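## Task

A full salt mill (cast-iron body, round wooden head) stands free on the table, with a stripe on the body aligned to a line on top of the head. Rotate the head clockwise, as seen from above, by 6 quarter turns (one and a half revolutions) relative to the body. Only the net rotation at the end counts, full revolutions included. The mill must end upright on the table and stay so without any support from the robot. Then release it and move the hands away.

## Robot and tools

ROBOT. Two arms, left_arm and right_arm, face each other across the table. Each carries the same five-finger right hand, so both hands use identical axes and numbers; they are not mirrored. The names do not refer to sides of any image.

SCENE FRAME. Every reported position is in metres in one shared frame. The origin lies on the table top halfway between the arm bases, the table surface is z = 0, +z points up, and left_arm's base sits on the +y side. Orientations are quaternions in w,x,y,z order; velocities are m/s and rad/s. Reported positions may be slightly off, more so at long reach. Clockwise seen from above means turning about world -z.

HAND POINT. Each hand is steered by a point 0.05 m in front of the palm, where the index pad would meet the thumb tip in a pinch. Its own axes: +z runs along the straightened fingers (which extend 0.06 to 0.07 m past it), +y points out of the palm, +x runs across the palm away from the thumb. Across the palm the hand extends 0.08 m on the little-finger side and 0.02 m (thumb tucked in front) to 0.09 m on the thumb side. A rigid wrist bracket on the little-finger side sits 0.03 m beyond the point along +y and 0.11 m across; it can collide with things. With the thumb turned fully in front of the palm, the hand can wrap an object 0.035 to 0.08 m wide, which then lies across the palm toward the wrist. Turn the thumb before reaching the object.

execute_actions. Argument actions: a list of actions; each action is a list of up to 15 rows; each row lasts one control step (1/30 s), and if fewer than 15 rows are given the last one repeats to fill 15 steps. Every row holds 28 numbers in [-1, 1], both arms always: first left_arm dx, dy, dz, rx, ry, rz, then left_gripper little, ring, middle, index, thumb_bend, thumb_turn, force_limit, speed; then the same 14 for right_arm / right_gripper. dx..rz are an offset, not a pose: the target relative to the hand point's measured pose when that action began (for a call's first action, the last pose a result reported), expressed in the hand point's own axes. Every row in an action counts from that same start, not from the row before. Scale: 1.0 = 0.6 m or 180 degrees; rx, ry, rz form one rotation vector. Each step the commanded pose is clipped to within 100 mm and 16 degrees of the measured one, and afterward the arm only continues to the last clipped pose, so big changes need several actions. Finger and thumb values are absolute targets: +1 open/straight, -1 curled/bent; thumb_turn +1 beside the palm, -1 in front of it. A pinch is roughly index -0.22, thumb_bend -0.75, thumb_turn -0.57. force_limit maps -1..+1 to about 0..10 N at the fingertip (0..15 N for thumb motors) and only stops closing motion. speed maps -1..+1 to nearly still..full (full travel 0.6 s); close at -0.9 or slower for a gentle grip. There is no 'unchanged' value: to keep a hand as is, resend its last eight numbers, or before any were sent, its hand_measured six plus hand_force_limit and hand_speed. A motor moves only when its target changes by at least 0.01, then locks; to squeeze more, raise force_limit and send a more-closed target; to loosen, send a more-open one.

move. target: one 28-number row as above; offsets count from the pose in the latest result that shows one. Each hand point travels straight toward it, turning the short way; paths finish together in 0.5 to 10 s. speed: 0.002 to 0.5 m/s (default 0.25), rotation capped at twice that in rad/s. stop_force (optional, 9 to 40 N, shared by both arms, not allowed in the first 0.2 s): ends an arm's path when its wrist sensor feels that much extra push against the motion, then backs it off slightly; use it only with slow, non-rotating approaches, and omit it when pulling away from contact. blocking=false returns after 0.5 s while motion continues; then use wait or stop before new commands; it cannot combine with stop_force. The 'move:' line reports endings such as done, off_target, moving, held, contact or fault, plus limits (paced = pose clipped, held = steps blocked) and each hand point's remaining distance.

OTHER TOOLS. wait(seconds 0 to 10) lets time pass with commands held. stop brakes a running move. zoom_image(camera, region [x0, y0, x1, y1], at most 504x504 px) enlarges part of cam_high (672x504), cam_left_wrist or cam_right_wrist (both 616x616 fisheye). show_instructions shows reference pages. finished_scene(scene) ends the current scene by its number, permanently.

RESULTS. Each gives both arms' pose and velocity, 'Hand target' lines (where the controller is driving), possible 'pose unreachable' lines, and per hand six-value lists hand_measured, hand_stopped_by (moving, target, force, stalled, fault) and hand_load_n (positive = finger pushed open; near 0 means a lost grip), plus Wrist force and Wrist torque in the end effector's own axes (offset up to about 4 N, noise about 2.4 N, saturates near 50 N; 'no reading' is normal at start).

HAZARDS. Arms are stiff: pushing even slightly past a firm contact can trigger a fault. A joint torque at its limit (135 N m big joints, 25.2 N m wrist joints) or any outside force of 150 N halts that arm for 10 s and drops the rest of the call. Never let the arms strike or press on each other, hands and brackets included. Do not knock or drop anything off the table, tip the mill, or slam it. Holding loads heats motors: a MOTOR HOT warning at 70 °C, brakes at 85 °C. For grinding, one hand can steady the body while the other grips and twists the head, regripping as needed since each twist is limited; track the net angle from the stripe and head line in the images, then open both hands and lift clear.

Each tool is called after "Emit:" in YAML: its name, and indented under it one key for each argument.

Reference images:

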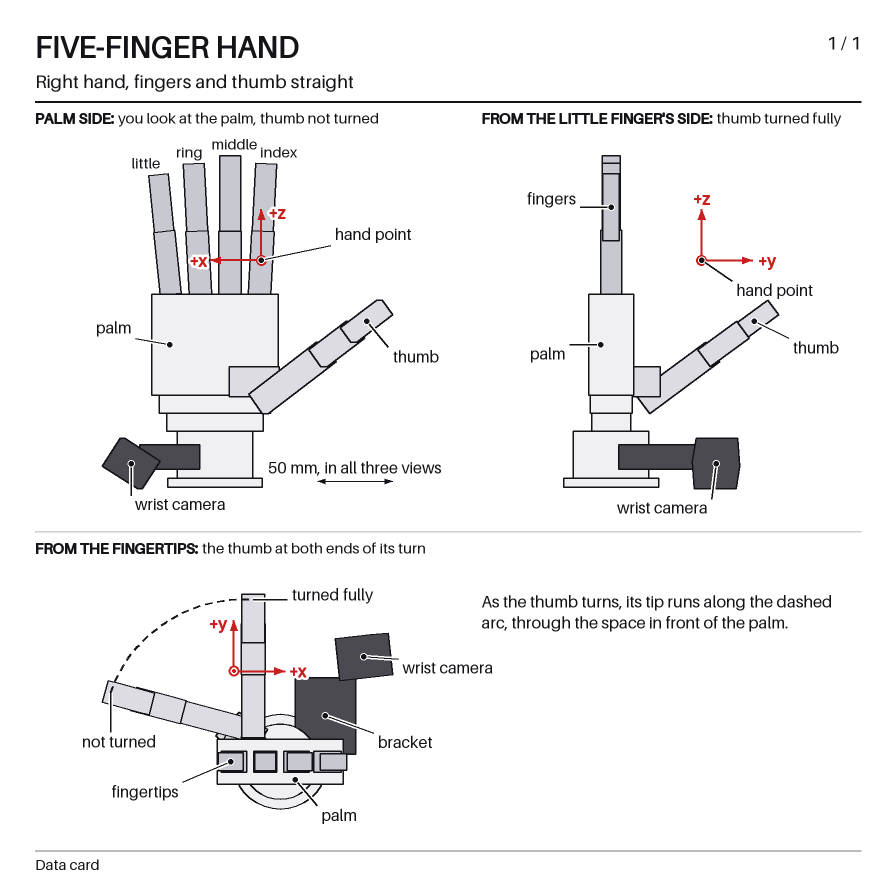

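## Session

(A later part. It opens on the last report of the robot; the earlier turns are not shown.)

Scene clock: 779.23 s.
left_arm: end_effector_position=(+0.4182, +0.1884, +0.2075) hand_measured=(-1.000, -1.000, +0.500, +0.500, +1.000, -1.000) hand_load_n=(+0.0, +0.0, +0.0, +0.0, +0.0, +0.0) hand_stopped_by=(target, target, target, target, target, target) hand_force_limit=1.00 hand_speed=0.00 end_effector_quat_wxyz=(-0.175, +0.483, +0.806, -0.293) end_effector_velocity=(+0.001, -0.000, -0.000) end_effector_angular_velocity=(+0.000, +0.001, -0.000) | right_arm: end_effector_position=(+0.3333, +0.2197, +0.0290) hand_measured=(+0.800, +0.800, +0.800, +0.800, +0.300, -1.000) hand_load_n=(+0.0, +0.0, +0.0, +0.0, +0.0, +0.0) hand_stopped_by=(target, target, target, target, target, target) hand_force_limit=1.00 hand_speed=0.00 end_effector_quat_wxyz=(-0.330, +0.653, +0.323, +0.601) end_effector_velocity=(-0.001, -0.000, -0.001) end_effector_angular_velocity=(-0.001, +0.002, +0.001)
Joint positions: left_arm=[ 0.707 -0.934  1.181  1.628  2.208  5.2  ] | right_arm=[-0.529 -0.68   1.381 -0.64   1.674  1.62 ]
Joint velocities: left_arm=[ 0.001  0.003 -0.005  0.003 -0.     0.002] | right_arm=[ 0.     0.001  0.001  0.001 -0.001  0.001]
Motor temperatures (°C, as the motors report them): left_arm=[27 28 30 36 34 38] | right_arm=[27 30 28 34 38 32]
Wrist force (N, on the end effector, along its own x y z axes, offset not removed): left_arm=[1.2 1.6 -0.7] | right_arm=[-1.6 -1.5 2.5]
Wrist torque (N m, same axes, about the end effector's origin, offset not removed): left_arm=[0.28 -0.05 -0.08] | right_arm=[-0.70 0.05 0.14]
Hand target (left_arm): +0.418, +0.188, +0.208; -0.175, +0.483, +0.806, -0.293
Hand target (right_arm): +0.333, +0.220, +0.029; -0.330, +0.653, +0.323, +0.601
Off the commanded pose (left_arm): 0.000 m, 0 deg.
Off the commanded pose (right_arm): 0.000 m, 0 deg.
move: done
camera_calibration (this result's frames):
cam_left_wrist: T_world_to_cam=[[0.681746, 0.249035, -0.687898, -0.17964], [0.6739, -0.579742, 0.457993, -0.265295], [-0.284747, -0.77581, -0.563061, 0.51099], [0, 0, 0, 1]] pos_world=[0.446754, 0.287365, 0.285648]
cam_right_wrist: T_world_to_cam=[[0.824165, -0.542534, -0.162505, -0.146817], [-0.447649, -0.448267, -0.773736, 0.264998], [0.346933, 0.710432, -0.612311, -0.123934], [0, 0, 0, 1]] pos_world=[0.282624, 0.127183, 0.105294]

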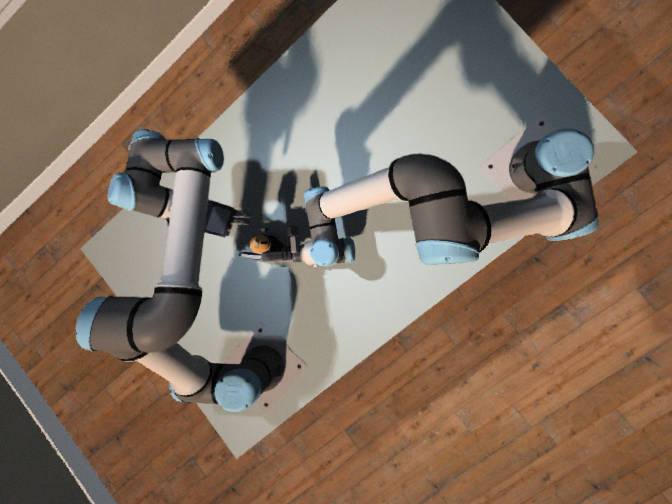

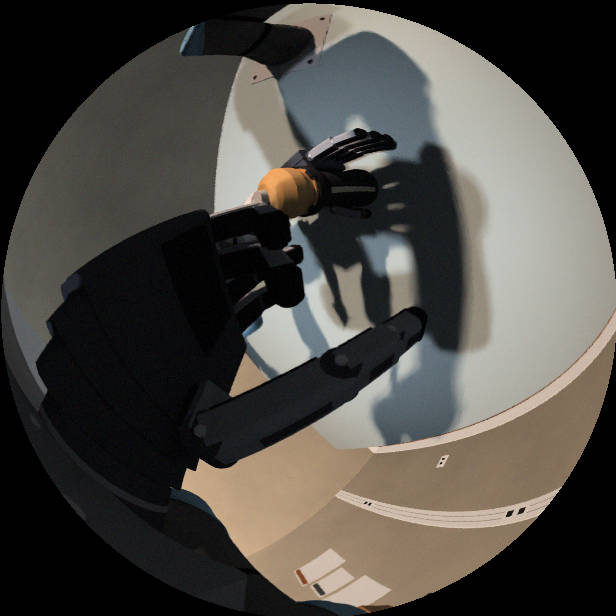

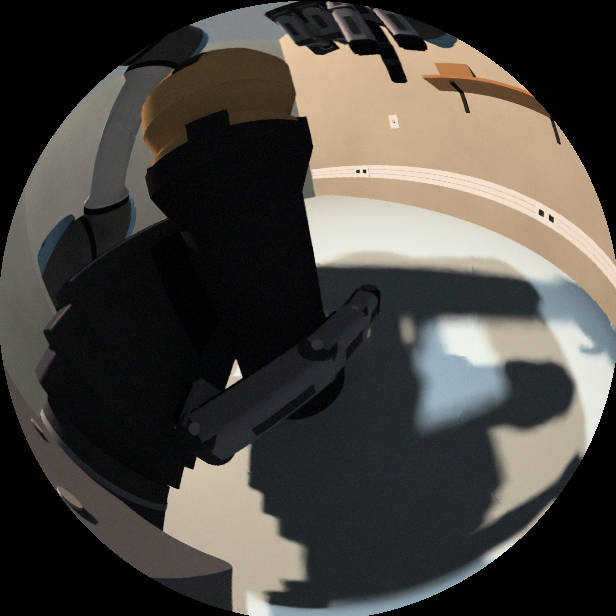

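Emit:
move:
  target: [0.0920,-0.1592,0.1059,0,0,0,-1,-1,0.5,0.5,1,-1,1,0, 0,0,0,0,0,0,-0.42,-0.4,-0.36,-0.25,0.22,-1,1,0]
  speed: 0.4

Emit:
move:
  target: [0,0.0353,0.0422,0,0,0,-1,-1,0.5,0.5,1,-1,1,0, 0,0,0,0,0,0,-0.9,-0.9,-0.97,-0.97,-0.97,-1,1,-0.8]
  speed: 0.1

Scene clock: 805.87 s.
left_arm: end_effector_position=(+0.2918, +0.1833, +0.2198) hand_measured=(-1.000, -1.000, +0.500, +0.500, +1.000, -1.000) hand_load_n=(+0.0, +0.0, +0.0, +0.0, +0.0, +0.0) hand_stopped_by=(target, target, target, target, target, target) hand_force_limit=1.00 hand_speed=0.00 end_effector_quat_wxyz=(-0.175, +0.483, +0.806, -0.293) end_effector_velocity=(-0.002, +0.000, +0.001) end_effector_angular_velocity=(-0.001, -0.004, +0.002) | right_arm: end_effector_position=(+0.3333, +0.2197, +0.0290) hand_measured=(-0.420, -0.400, -0.360, -0.250, +0.220, -1.000) hand_load_n=(+0.0, +0.0, +0.0, +0.0, +0.5, +0.0) hand_stopped_by=(target, target, target, target, target, target) hand_force_limit=1.00 hand_speed=0.00 end_effector_quat_wxyz=(-0.330, +0.653, +0.323, +0.601) end_effector_velocity=(+0.000, -0.000, -0.001) end_effector_angular_velocity=(-0.001, -0.000, -0.001)
Joint positions: left_arm=[ 0.512 -1.203  1.526  1.406  2.252  4.961] | right_arm=[-0.529 -0.68   1.381 -0.64   1.674  1.62 ]
Joint velocities: left_arm=[-0.004 -0.007  0.005 -0.006 -0.001 -0.008] | right_arm=[-0.     0.001  0.    -0.     0.001 -0.001]
Motor temperatures (°C, as the motors report them): left_arm=[27 28 30 36 34 38] | right_arm=[27 30 28 34 38 32]
Wrist force (N, on the end effector, along its own x y z axes, offset not removed): left_arm=[0.6 0.4 -0.1] | right_arm=[-0.8 -1.8 1.9]
Wrist torque (N m, same axes, about the end effector's origin, offset not removed): left_arm=[0.00 0.07 -0.03] | right_arm=[-0.56 -0.10 -0.04]
Hand target (left_arm): +0.292, +0.183, +0.220; -0.175, +0.483, +0.806, -0.293
Hand target (right_arm): +0.333, +0.220, +0.029; -0.330, +0.653, +0.323, +0.601
Off the commanded pose (left_arm): 0.000 m, 0 deg.
Off the commanded pose (right_arm): 0.000 m, 0 deg.
move: done
camera_calibration (this result's frames):
cam_left_wrist: T_world_to_cam=[[0.681776, 0.249088, -0.687849, -0.0837692], [0.673786, -0.580033, 0.457793, -0.188566], [-0.284944, -0.775575, -0.563285, 0.477944], [0, 0, 0, 1]] pos_world=[0.320352, 0.282173, 0.297922]
cam_right_wrist: T_world_to_cam=[[0.824165, -0.542535, -0.162505, -0.146817], [-0.447649, -0.448267, -0.773736, 0.264998], [0.346933, 0.710432, -0.612311, -0.123934], [0, 0, 0, 1]] pos_world=[0.282624, 0.127183, 0.105294]

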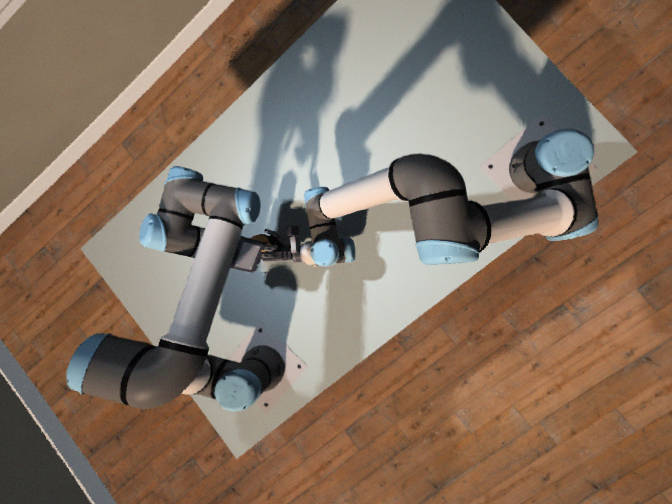

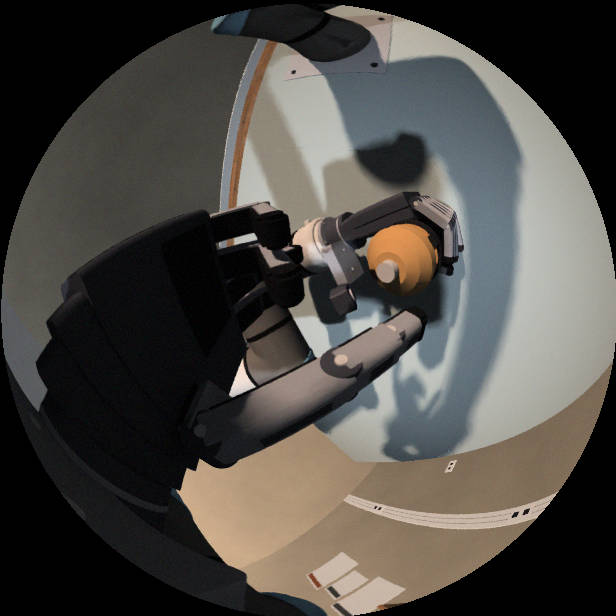

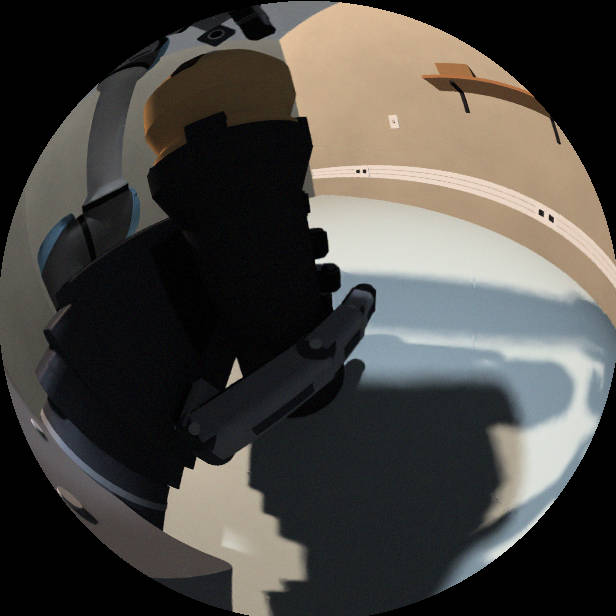

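Scene clock: 806.73 s.
left_arm: end_effector_position=(+0.2918, +0.1832, +0.1870) hand_measured=(-1.000, -1.000, +0.500, +0.500, +1.000, -1.000) hand_load_n=(+0.0, +0.0, +0.0, +0.0, +0.0, +0.0) hand_stopped_by=(target, target, target, target, target, target) hand_force_limit=1.00 hand_speed=0.00 end_effector_quat_wxyz=(-0.175, +0.483, +0.806, -0.293) end_effector_velocity=(-0.000, +0.000, -0.002) end_effector_angular_velocity=(-0.000, -0.000, +0.001) | right_arm: end_effector_position=(+0.3333, +0.2197, +0.0290) hand_measured=(-0.570, -0.522, -0.486, -0.356, +0.142, -1.000) hand_load_n=(+11.0, +8.5, +10.0, +6.5, +14.0, -0.5) hand_stopped_by=(force, force, force, force, force, target) hand_force_limit=1.00 hand_speed=-0.80 end_effector_quat_wxyz=(-0.330, +0.653, +0.323, +0.601) end_effector_velocity=(+0.001, +0.001, +0.001) end_effector_angular_velocity=(+0.002, -0.001, +0.000)
Joint positions: left_arm=[ 0.512 -1.176  1.576  1.328  2.252  4.962] | right_arm=[-0.529 -0.68   1.381 -0.64   1.674  1.62 ]
Joint velocities: left_arm=[-0.     0.001  0.003 -0.005  0.    -0.001] | right_arm=[-0.001  0.    -0.002 -0.    -0.001  0.   ]
Motor temperatures (°C, as the motors report them): left_arm=[27 28 30 36 34 38] | right_arm=[27 30 28 34 38 32]
Wrist force (N, on the end effector, along its own x y z axes, offset not removed): left_arm=[-0.5 0.7 -0.4] | right_arm=[6.0 1.8 1.9]
Wrist torque (N m, same axes, about the end effector's origin, offset not removed): left_arm=[0.11 0.15 -0.20] | right_arm=[-0.42 -0.09 -0.44]
Hand target (left_arm): +0.292, +0.183, +0.187; -0.175, +0.483, +0.806, -0.293
Hand target (right_arm): +0.333, +0.220, +0.029; -0.330, +0.653, +0.323, +0.601
Off the commanded pose (left_arm): 0.000 m, 0 deg.
Off the commanded pose (right_arm): 0.000 m, 0 deg.
move: done
camera_calibration (this result's frames):
cam_left_wrist: T_world_to_cam=[[0.681878, 0.248887, -0.687821, -0.106343], [0.673632, -0.580133, 0.457892, -0.173541], [-0.285064, -0.775565, -0.563239, 0.459467], [0, 0, 0, 1]] pos_world=[0.320393, 0.282137, 0.265108]
cam_right_wrist: T_world_to_cam=[[0.824168, -0.54253, -0.162508, -0.146817], [-0.447636, -0.448244, -0.773757, 0.264998], [0.346943, 0.71045, -0.612284, -0.123941], [0, 0, 0, 1]] pos_world=[0.282625, 0.127185, 0.105298]

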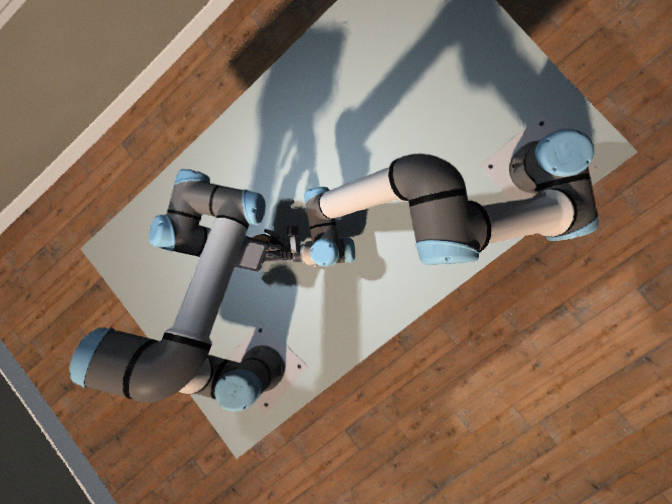

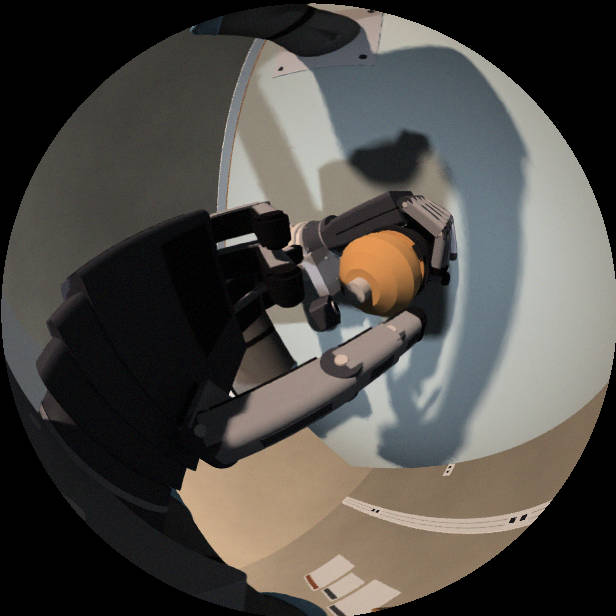

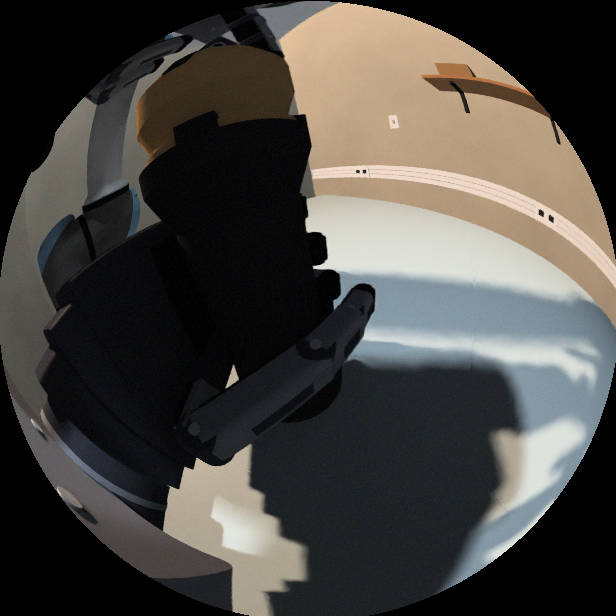

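Emit:
move:
  target: [0,0.0219,0.0262,0,0,0,-1,-1,0.5,0.5,1,-1,1,0, 0,0,0,0,0,0,-0.9,-0.9,-0.97,-0.97,-0.97,-1,1,-0.8]
  speed: 0.08

Emit:
execute_actions:
  actions:
    - [[0,0,0,0,0,0,-1,-1,0.15,0.09,0.65,-1,1,0.2, 0,0,0,0,0,0,-0.9,-0.9,-0.97,-0.97,-0.97,-1,1,-0.8],[0,0,0,0,0,0,-1,-1,0.15,0.09,0.65,-1,1,0.2, 0,0,0,0,0,0,-0.9,-0.9,-0.97,-0.97,-0.97,-1,1,-0.8],[0,0,0,0,0,0,-1,-1,0.15,0.09,0.65,-1,1,0.2, 0,0,0,0,0,0,-0.9,-0.9,-0.97,-0.97,-0.97,-1,1,-0.8],[0,0,0,0,0,0,-1,-1,0.15,0.09,0.65,-1,1,0.2, 0,0,0,0,0,0,-0.9,-0.9,-0.97,-0.97,-0.97,-1,1,-0.8],[0,0,0,0,0,0,-1,-1,0.15,0.09,0.65,-1,1,0.2, 0,0,0,0,0,0,-0.9,-0.9,-0.97,-0.97,-0.97,-1,1,-0.8],[0,0,0,0,0,0,-1,-1,0.15,0.09,0.65,-1,1,0.2, 0,0,0,0,0,0,-0.9,-0.9,-0.97,-0.97,-0.97,-1,1,-0.8],[0,0,0,0,0,0,-1,-1,0.15,0.09,0.65,-1,1,0.2, 0,0,0,0,0,0,-0.9,-0.9,-0.97,-0.97,-0.97,-1,1,-0.8],[0,0,0,0,0,0,-1,-1,0.15,0.09,0.65,-1,1,0.2, 0,0,0,0,0,0,-0.9,-0.9,-0.97,-0.97,-0.97,-1,1,-0.8],[0,0,0,0,0,0,-1,-1,-0.55,-0.55,-0.55,-1,1,-0.8, 0,0,0,0,0,0,-0.9,-0.9,-0.97,-0.97,-0.97,-1,1,-0.8]]
    - [[0,0,0,0,0,0,-1,-1,-0.55,-0.55,-0.55,-1,1,-0.8, 0,0,0,0,0,0,-0.9,-0.9,-0.97,-0.97,-0.97,-1,1,-0.8]]

Scene clock: 831.70 s.
left_arm: end_effector_position=(+0.2918, +0.1832, +0.1667) hand_measured=(-1.000, -1.000, +0.500, +0.500, +1.000, -1.000) hand_load_n=(+0.0, +0.0, +0.0, +0.0, +0.0, +0.0) hand_stopped_by=(target, target, target, target, target, target) hand_force_limit=1.00 hand_speed=0.00 end_effector_quat_wxyz=(-0.175, +0.483, +0.806, -0.293) end_effector_velocity=(+0.000, -0.001, -0.001) end_effector_angular_velocity=(-0.001, -0.001, -0.001) | right_arm: end_effector_position=(+0.3333, +0.2197, +0.0290) hand_measured=(-0.570, -0.522, -0.486, -0.356, +0.142, -1.000) hand_load_n=(+11.0, +8.5, +10.0, +6.5, +14.0, -0.5) hand_stopped_by=(force, force, force, force, force, target) hand_force_limit=1.00 hand_speed=-0.80 end_effector_quat_wxyz=(-0.330, +0.653, +0.323, +0.601) end_effector_velocity=(-0.000, +0.000, -0.000) end_effector_angular_velocity=(-0.000, -0.000, +0.000)
Joint positions: left_arm=[ 0.512 -1.156  1.604  1.28   2.252  4.962] | right_arm=[-0.529 -0.68   1.381 -0.64   1.674  1.62 ]
Joint velocities: left_arm=[-0.001  0.002 -0.    -0.003  0.     0.   ] | right_arm=[ 0.001  0.    -0.     0.     0.001 -0.   ]
Motor temperatures (°C, as the motors report them): left_arm=[27 28 30 36 34 38] | right_arm=[27 30 28 34 38 32]
Wrist force (N, on the end effector, along its own x y z axes, offset not removed): left_arm=[0.1 1.8 -0.7] | right_arm=[7.7 2.2 0.7]
Wrist torque (N m, same axes, about the end effector's origin, offset not removed): left_arm=[0.31 0.04 -0.08] | right_arm=[-0.12 -0.30 -0.29]
Hand target (left_arm): +0.292, +0.183, +0.166; -0.175, +0.483, +0.806, -0.293
Hand target (right_arm): +0.333, +0.220, +0.029; -0.330, +0.653, +0.323, +0.601
Off the commanded pose (left_arm): 0.000 m, 0 deg.
Off the commanded pose (right_arm): 0.000 m, 0 deg.
move: done
camera_calibration (this result's frames):
cam_left_wrist: T_world_to_cam=[[0.681859, 0.248875, -0.687844, -0.120315], [0.673649, -0.580115, 0.45789, -0.16427], [-0.285071, -0.775582, -0.563211, 0.448019], [0, 0, 0, 1]] pos_world=[0.320415, 0.282123, 0.244789]
cam_right_wrist: T_world_to_cam=[[0.824165, -0.542534, -0.162505, -0.146817], [-0.447649, -0.448267, -0.773736, 0.264998], [0.346933, 0.710432, -0.612311, -0.123934], [0, 0, 0, 1]] pos_world=[0.282624, 0.127183, 0.105294]

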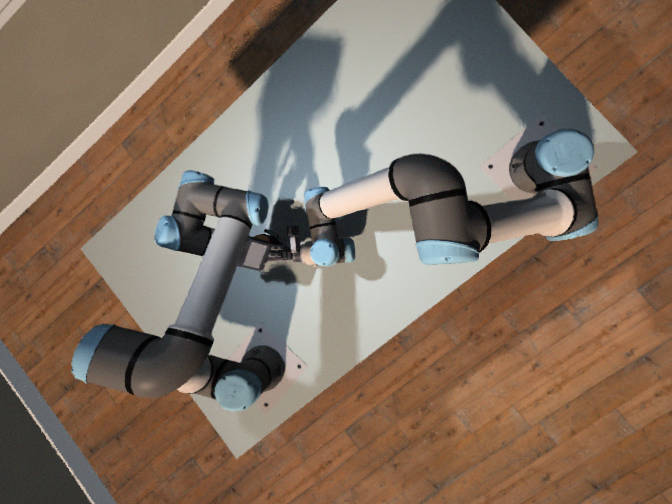

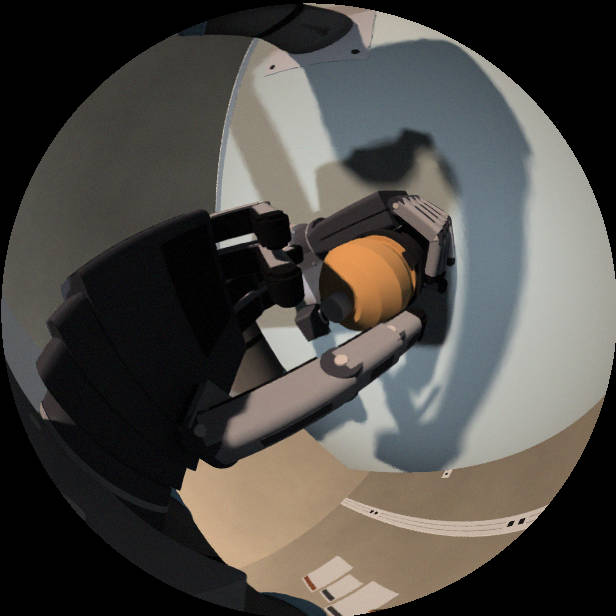

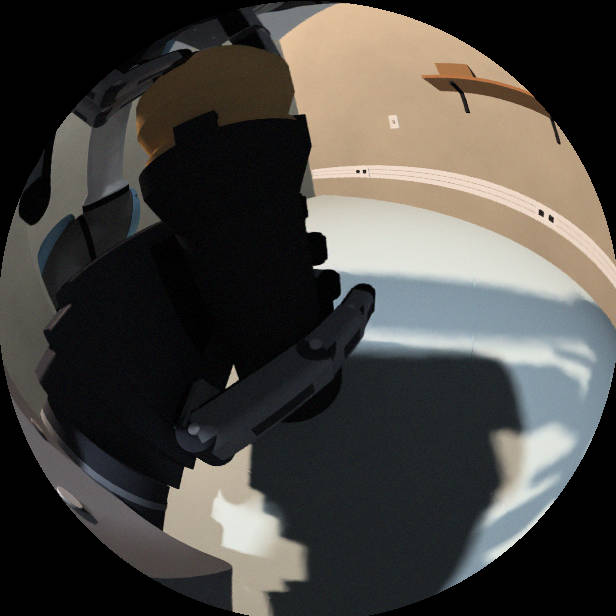

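Scene clock: 832.70 s.
left_arm: end_effector_position=(+0.2918, +0.1832, +0.1666) hand_measured=(-1.000, -1.000, +0.060, -0.014, +0.614, -1.000) hand_load_n=(+0.0, +0.0, +10.0, +12.0, +12.0, +0.0) hand_stopped_by=(target, target, force, force, moving, target) hand_force_limit=1.00 hand_speed=-0.80 end_effector_quat_wxyz=(-0.175, +0.483, +0.806, -0.293) end_effector_velocity=(+0.000, +0.000, +0.000) end_effector_angular_velocity=(+0.000, -0.001, -0.000) | right_arm: end_effector_position=(+0.3333, +0.2197, +0.0290) hand_measured=(-0.570, -0.522, -0.486, -0.356, +0.142, -1.000) hand_load_n=(+13.0, +9.5, +10.0, +6.0, +14.0, -1.0) hand_stopped_by=(force, force, force, force, force, target) hand_force_limit=1.00 hand_speed=-0.80 end_effector_quat_wxyz=(-0.330, +0.653, +0.323, +0.601) end_effector_velocity=(+0.002, -0.001, -0.000) end_effector_angular_velocity=(+0.000, +0.000, -0.004)
Joint positions: left_arm=[ 0.512 -1.156  1.604  1.28   2.252  4.962] | right_arm=[-0.529 -0.68   1.381 -0.64   1.674  1.62 ]
Joint velocities: left_arm=[ 0.    -0.    -0.001  0.    -0.001  0.   ] | right_arm=[-0.002  0.001 -0.001  0.     0.002  0.001]
Motor temperatures (°C, as the motors report them): left_arm=[27 28 30 36 34 38] | right_arm=[27 30 28 34 38 32]
Wrist force (N, on the end effector, along its own x y z axes, offset not removed): left_arm=[0.0 -3.8 8.6] | right_arm=[7.1 4.0 10.7]
Wrist torque (N m, same axes, about the end effector's origin, offset not removed): left_arm=[0.36 -0.09 -0.07] | right_arm=[-0.43 -1.36 0.35]
Hand target (left_arm): +0.292, +0.183, +0.167; -0.175, +0.483, +0.806, -0.293
Hand target (right_arm): +0.333, +0.220, +0.029; -0.330, +0.653, +0.323, +0.601
Off the commanded pose (left_arm): 0.000 m, 0 deg.
Off the commanded pose (right_arm): 0.000 m, 0 deg.
camera_calibration (this result's frames):
cam_left_wrist: T_world_to_cam=[[0.681768, 0.248923, -0.687917, -0.120296], [0.673713, -0.580136, 0.457769, -0.164222], [-0.285136, -0.775551, -0.563221, 0.448013], [0, 0, 0, 1]] pos_world=[0.320397, 0.28213, 0.244753]
cam_right_wrist: T_world_to_cam=[[0.824166, -0.542533, -0.162506, -0.146816], [-0.447644, -0.448259, -0.773743, 0.265002], [0.346936, 0.710438, -0.612302, -0.123937], [0, 0, 0, 1]] pos_world=[0.282626, 0.127186, 0.105299]

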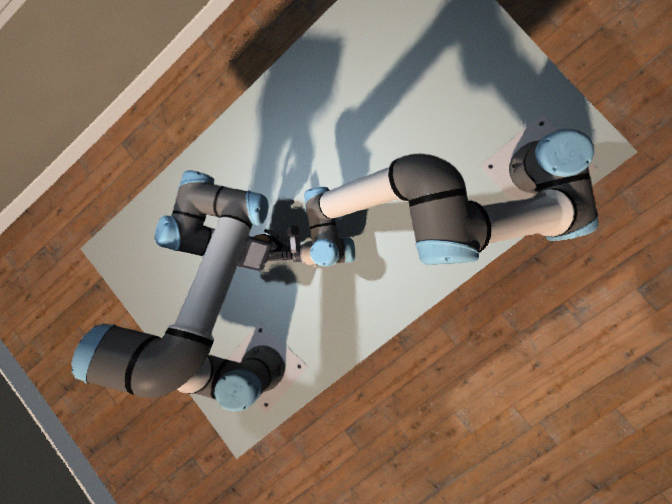

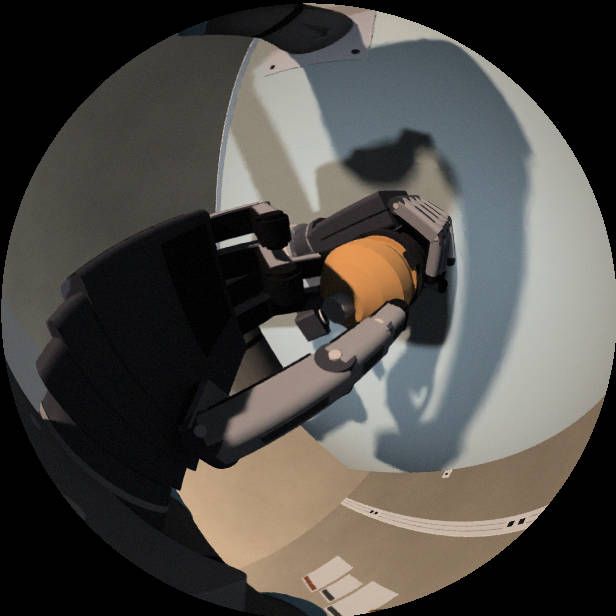

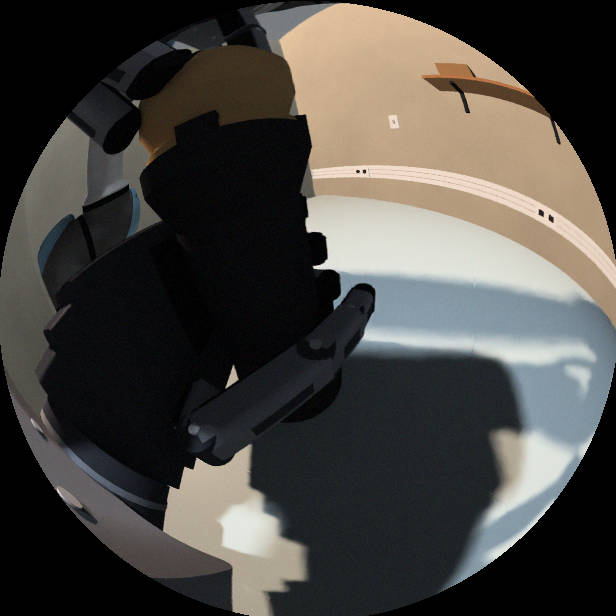

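Emit:
move:
  target: [0.02149,-0.005686,0.004749,0,0.13532,0.16203,-1,-1,-0.57,-0.57,-0.57,-1,1,-0.8, 0,0,0,0,0,0,-0.9,-0.9,-0.97,-0.97,-0.97,-1,1,-0.8]
  speed: 0.4

Emit:
execute_actions:
  actions:
    - [[0,-0.001,-0.0013,0,0,0,-1,-1,0.5,0.5,1,-1,1,0, 0,0,0,0,0,0,-0.9,-0.9,-0.97,-0.97,-0.97,-1,1,-0.8]]

Emit:
move:
  target: [0,-0.0855,-0.1023,0,0,0,-1,-1,0.5,0.5,1,-1,1,0, 0,0,0,0,0,0,-0.9,-0.9,-0.97,-0.97,-0.97,-1,1,-0.8]
  speed: 0.25

Scene clock: 840.90 s.
left_arm: end_effector_position=(+0.2818, +0.1924, +0.1667) hand_measured=(-1.000, -1.000, +0.060, -0.014, +0.596, -1.000) hand_load_n=(+0.0, +0.0, +12.0, +11.5, +13.0, -5.0) hand_stopped_by=(target, target, force, force, force, target) hand_force_limit=1.00 hand_speed=-0.80 end_effector_quat_wxyz=(-0.260, +0.719, +0.605, -0.220) end_effector_velocity=(-0.000, +0.000, -0.001) end_effector_angular_velocity=(+0.002, +0.002, -0.011) | right_arm: end_effector_position=(+0.3333, +0.2197, +0.0290) hand_measured=(-0.570, -0.522, -0.486, -0.356, +0.142, -1.000) hand_load_n=(+14.0, +10.0, +10.0, +5.5, +13.5, -2.0) hand_stopped_by=(force, force, force, force, force, target) hand_force_limit=1.00 hand_speed=-0.80 end_effector_quat_wxyz=(-0.330, +0.653, +0.323, +0.601) end_effector_velocity=(-0.001, +0.000, -0.001) end_effector_angular_velocity=(-0.001, +0.000, +0.001)
Joint positions: left_arm=[ 0.468 -1.029  1.509  1.635  2.03   5.653] | right_arm=[-0.529 -0.68   1.381 -0.64   1.674  1.62 ]
Joint velocities: left_arm=[-0.001  0.004 -0.001  0.005 -0.005  0.01 ] | right_arm=[ 0.001  0.     0.    -0.    -0.    -0.   ]
Motor temperatures (°C, as the motors report them): left_arm=[27 28 30 36 34 38] | right_arm=[27 30 28 34 38 32]
Wrist force (N, on the end effector, along its own x y z axes, offset not removed): left_arm=[-4.0 -13.0 3.7] | right_arm=[7.6 5.1 10.0]
Wrist torque (N m, same axes, about the end effector's origin, offset not removed): left_arm=[0.13 -0.28 -0.39] | right_arm=[-0.72 -1.46 1.06]
Hand target (left_arm): +0.282, +0.192, +0.167; -0.261, +0.719, +0.605, -0.220
Hand target (right_arm): +0.333, +0.220, +0.029; -0.330, +0.653, +0.323, +0.601
Off the commanded pose (left_arm): 0.000 m, 0 deg.
Off the commanded pose (right_arm): 0.000 m, 0 deg.
move: done
camera_calibration (this result's frames):
cam_left_wrist: T_world_to_cam=[[0.690987, -0.223067, -0.687588, -0.0275101], [0.17464, -0.871505, 0.458236, 0.044458], [-0.701454, -0.436715, -0.563243, 0.504498], [0, 0, 0, 1]] pos_world=[0.365127, 0.252931, 0.244867]
cam_right_wrist: T_world_to_cam=[[0.824165, -0.542535, -0.162506, -0.146817], [-0.447649, -0.448267, -0.773736, 0.264998], [0.346933, 0.710432, -0.612311, -0.123934], [0, 0, 0, 1]] pos_world=[0.282624, 0.127183, 0.105294]

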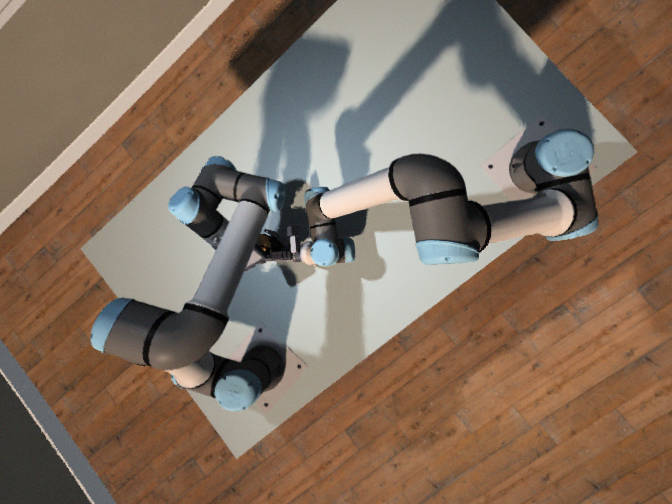

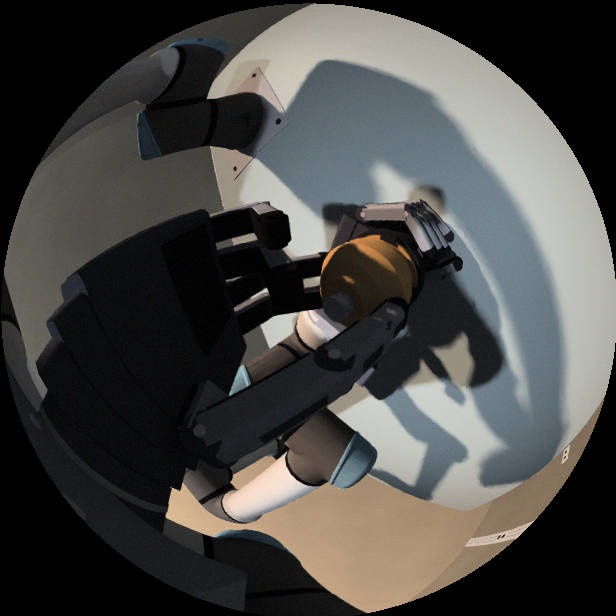

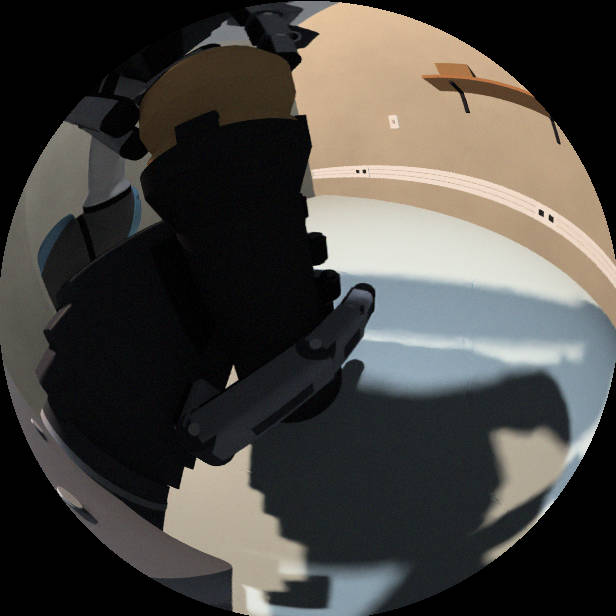

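Scene clock: 841.40 s.
left_arm: end_effector_position=(+0.2818, +0.1924, +0.1677) hand_measured=(-1.000, -1.000, +0.500, +0.500, +0.998, -1.000) hand_load_n=(+0.0, +0.0, +0.0, +0.0, +0.0, +0.0) hand_stopped_by=(target, target, target, moving, moving, target) hand_force_limit=1.00 hand_speed=0.00 end_effector_quat_wxyz=(-0.260, +0.719, +0.605, -0.220) end_effector_velocity=(+0.000, +0.000, +0.000) end_effector_angular_velocity=(+0.001, +0.001, +0.001) | right_arm: end_effector_position=(+0.3333, +0.2197, +0.0290) hand_measured=(-0.570, -0.522, -0.486, -0.356, +0.142, -1.000) hand_load_n=(+10.5, +7.5, +9.0, +5.5, +14.0, -1.0) hand_stopped_by=(force, force, force, force, force, target) hand_force_limit=1.00 hand_speed=-0.80 end_effector_quat_wxyz=(-0.330, +0.653, +0.323, +0.601) end_effector_velocity=(+0.000, +0.000, +0.001) end_effector_angular_velocity=(+0.001, -0.001, -0.001)
Joint positions: left_arm=[ 0.468 -1.03   1.508  1.637  2.03   5.653] | right_arm=[-0.529 -0.68   1.381 -0.64   1.674  1.62 ]
Joint velocities: left_arm=[ 0.001 -0.     0.     0.001  0.    -0.   ] | right_arm=[ 0.    -0.001 -0.    -0.     0.001 -0.   ]
Motor temperatures (°C, as the motors report them): left_arm=[27 28 30 36 34 38] | right_arm=[27 30 28 34 38 32]
Wrist force (N, on the end effector, along its own x y z axes, offset not removed): left_arm=[1.2 3.5 -1.2] | right_arm=[8.5 -1.4 -2.7]
Wrist torque (N m, same axes, about the end effector's origin, offset not removed): left_arm=[0.57 -0.05 -0.07] | right_arm=[-0.46 -0.53 -0.13]
Hand target (left_arm): +0.282, +0.192, +0.168; -0.260, +0.719, +0.605, -0.220
Hand target (right_arm): +0.333, +0.220, +0.029; -0.330, +0.653, +0.323, +0.601
Off the commanded pose (left_arm): 0.000 m, 0 deg.
Off the commanded pose (right_arm): 0.000 m, 0 deg.
camera_calibration (this result's frames):
cam_left_wrist: T_world_to_cam=[[0.690937, -0.223122, -0.687621, -0.0268443], [0.174548, -0.871546, 0.458192, 0.0440386], [-0.701526, -0.436605, -0.563238, 0.505023], [0, 0, 0, 1]] pos_world=[0.365148, 0.252888, 0.245812]
cam_right_wrist: T_world_to_cam=[[0.824165, -0.542535, -0.162505, -0.146817], [-0.447649, -0.448268, -0.773735, 0.264997], [0.346932, 0.710431, -0.612312, -0.123934], [0, 0, 0, 1]] pos_world=[0.282624, 0.127183, 0.105293]

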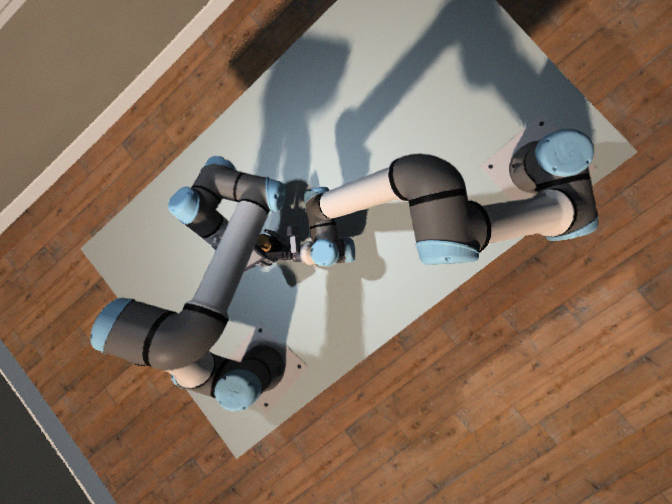

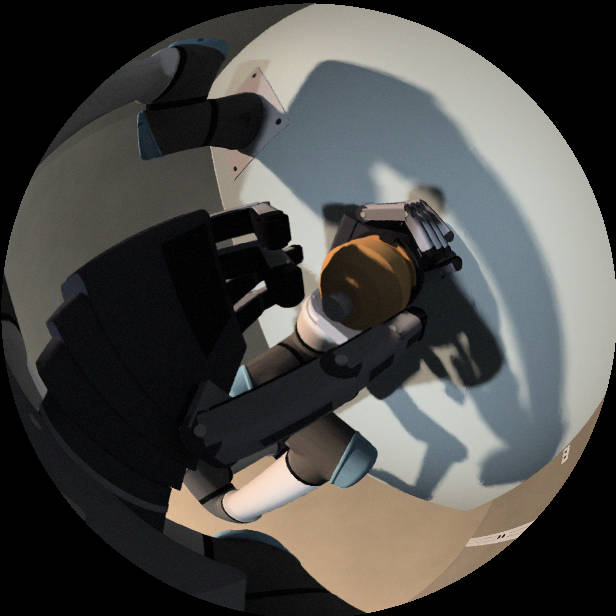

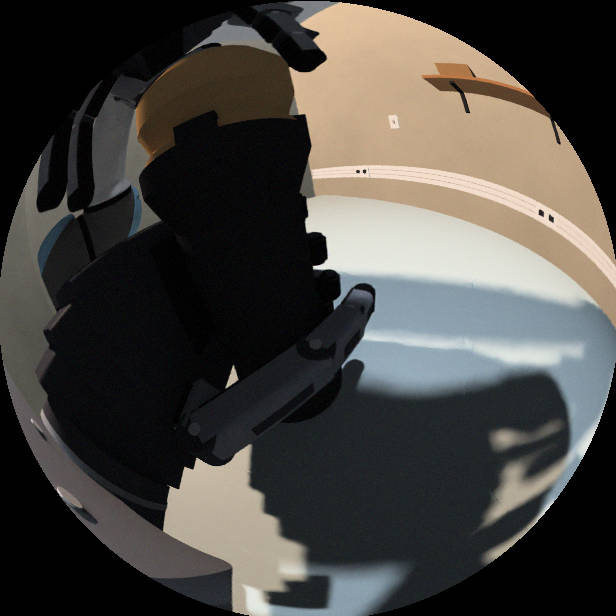

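Scene clock: 842.37 s.
left_arm: end_effector_position=(+0.2817, +0.1925, +0.2475) hand_measured=(-1.000, -1.000, +0.500, +0.500, +1.000, -1.000) hand_load_n=(+0.0, +0.0, +0.0, +0.0, +0.0, +0.0) hand_stopped_by=(target, target, target, target, target, target) hand_force_limit=1.00 hand_speed=0.00 end_effector_quat_wxyz=(-0.260, +0.719, +0.605, -0.220) end_effector_velocity=(-0.000, +0.000, +0.002) end_effector_angular_velocity=(+0.000, +0.000, -0.001) | right_arm: end_effector_position=(+0.3333, +0.2197, +0.0290) hand_measured=(-0.570, -0.522, -0.486, -0.356, +0.142, -1.000) hand_load_n=(+10.5, +7.5, +9.0, +5.5, +14.0, -1.0) hand_stopped_by=(force, force, force, force, force, target) hand_force_limit=1.00 hand_speed=-0.80 end_effector_quat_wxyz=(-0.330, +0.653, +0.323, +0.601) end_effector_velocity=(-0.000, +0.001, +0.001) end_effector_angular_velocity=(+0.000, -0.001, -0.000)
Joint positions: left_arm=[ 0.468 -1.102  1.4    1.816  2.03   5.653] | right_arm=[-0.529 -0.68   1.381 -0.64   1.674  1.62 ]
Joint velocities: left_arm=[-0.    -0.001 -0.003  0.005 -0.     0.001] | right_arm=[ 0.001  0.    -0.003  0.002  0.002 -0.001]
Motor temperatures (°C, as the motors report them): left_arm=[27 28 30 36 34 38] | right_arm=[27 30 28 34 38 32]
Wrist force (N, on the end effector, along its own x y z axes, offset not removed): left_arm=[0.0 0.5 -0.4] | right_arm=[9.3 -0.7 -1.5]
Wrist torque (N m, same axes, about the end effector's origin, offset not removed): left_arm=[0.08 0.15 -0.13] | right_arm=[-0.46 -0.72 -0.10]
Hand target (left_arm): +0.282, +0.193, +0.248; -0.260, +0.719, +0.605, -0.220
Hand target (right_arm): +0.333, +0.220, +0.029; -0.330, +0.653, +0.323, +0.601
Off the commanded pose (left_arm): 0.000 m, 0 deg.
Off the commanded pose (right_arm): 0.000 m, 0 deg.
move: done
camera_calibration (this result's frames):
cam_left_wrist: T_world_to_cam=[[0.690949, -0.223124, -0.687608, 0.0281067], [0.174549, -0.871539, 0.458205, 0.00757123], [-0.701514, -0.436618, -0.563243, 0.549967], [0, 0, 0, 1]] pos_world=[0.365068, 0.252995, 0.325622]
cam_right_wrist: T_world_to_cam=[[0.824165, -0.542535, -0.162505, -0.146817], [-0.447649, -0.448268, -0.773735, 0.264997], [0.346932, 0.710431, -0.612312, -0.123934], [0, 0, 0, 1]] pos_world=[0.282624, 0.127183, 0.105293]

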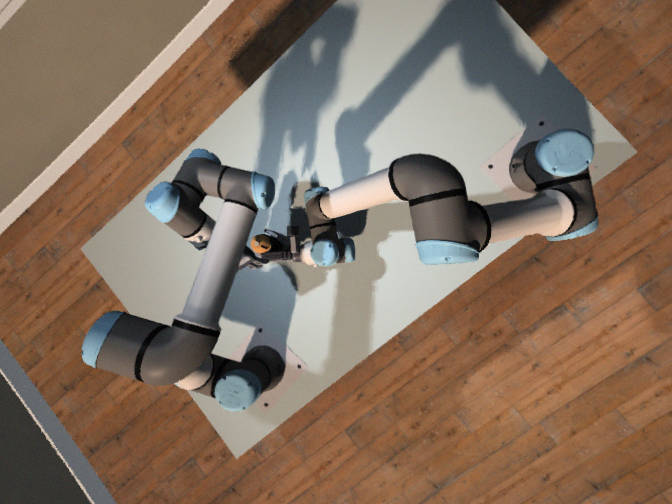

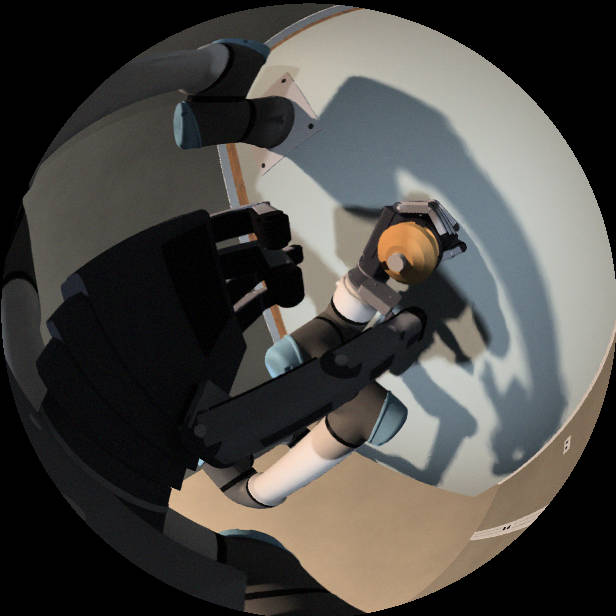

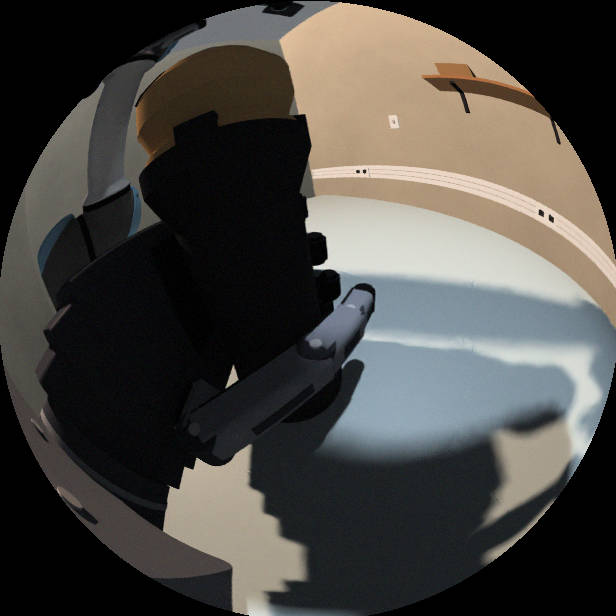

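Emit:
zoom_image:
  camera: "cam_left_wrist"
  region: [340, 190, 480, 330]

Emit:
zoom_image:
  camera: "cam_high"
  region: [220, 205, 300, 285]

Emit:
zoom_image:
  camera: "cam_right_wrist"
  region: [120, 20, 340, 240]

Region (340, 190, 480, 330) of cam_left_wrist's 616x616 image, scaled by 3.600, with more detail than that image has.

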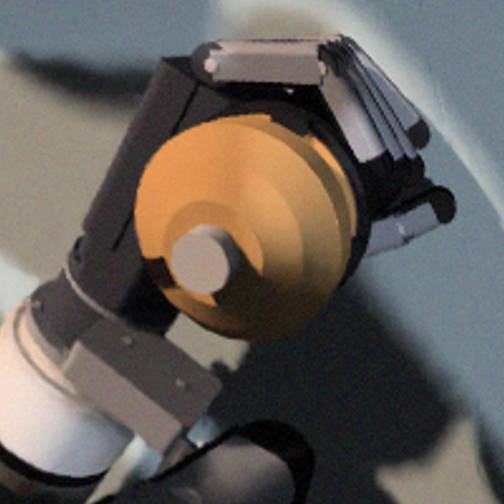

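Region (220, 205, 300, 285) of cam_high's 672x504 image, scaled by 6.300, with more detail than that image has.

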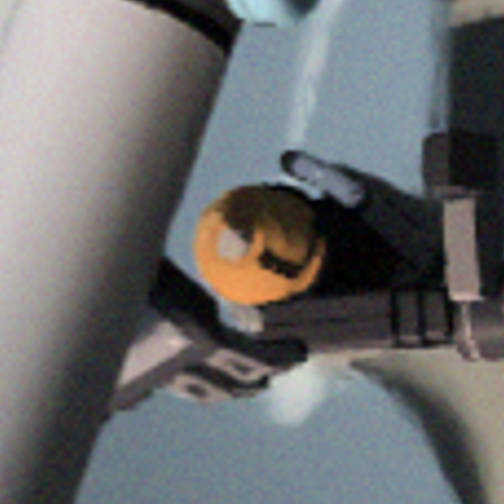

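Region (120, 20, 340, 240) of cam_right_wrist's 616x616 image, scaled by 2.291, with more detail than that image has.

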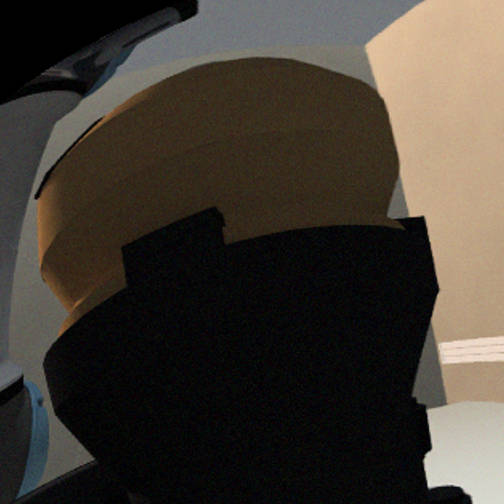

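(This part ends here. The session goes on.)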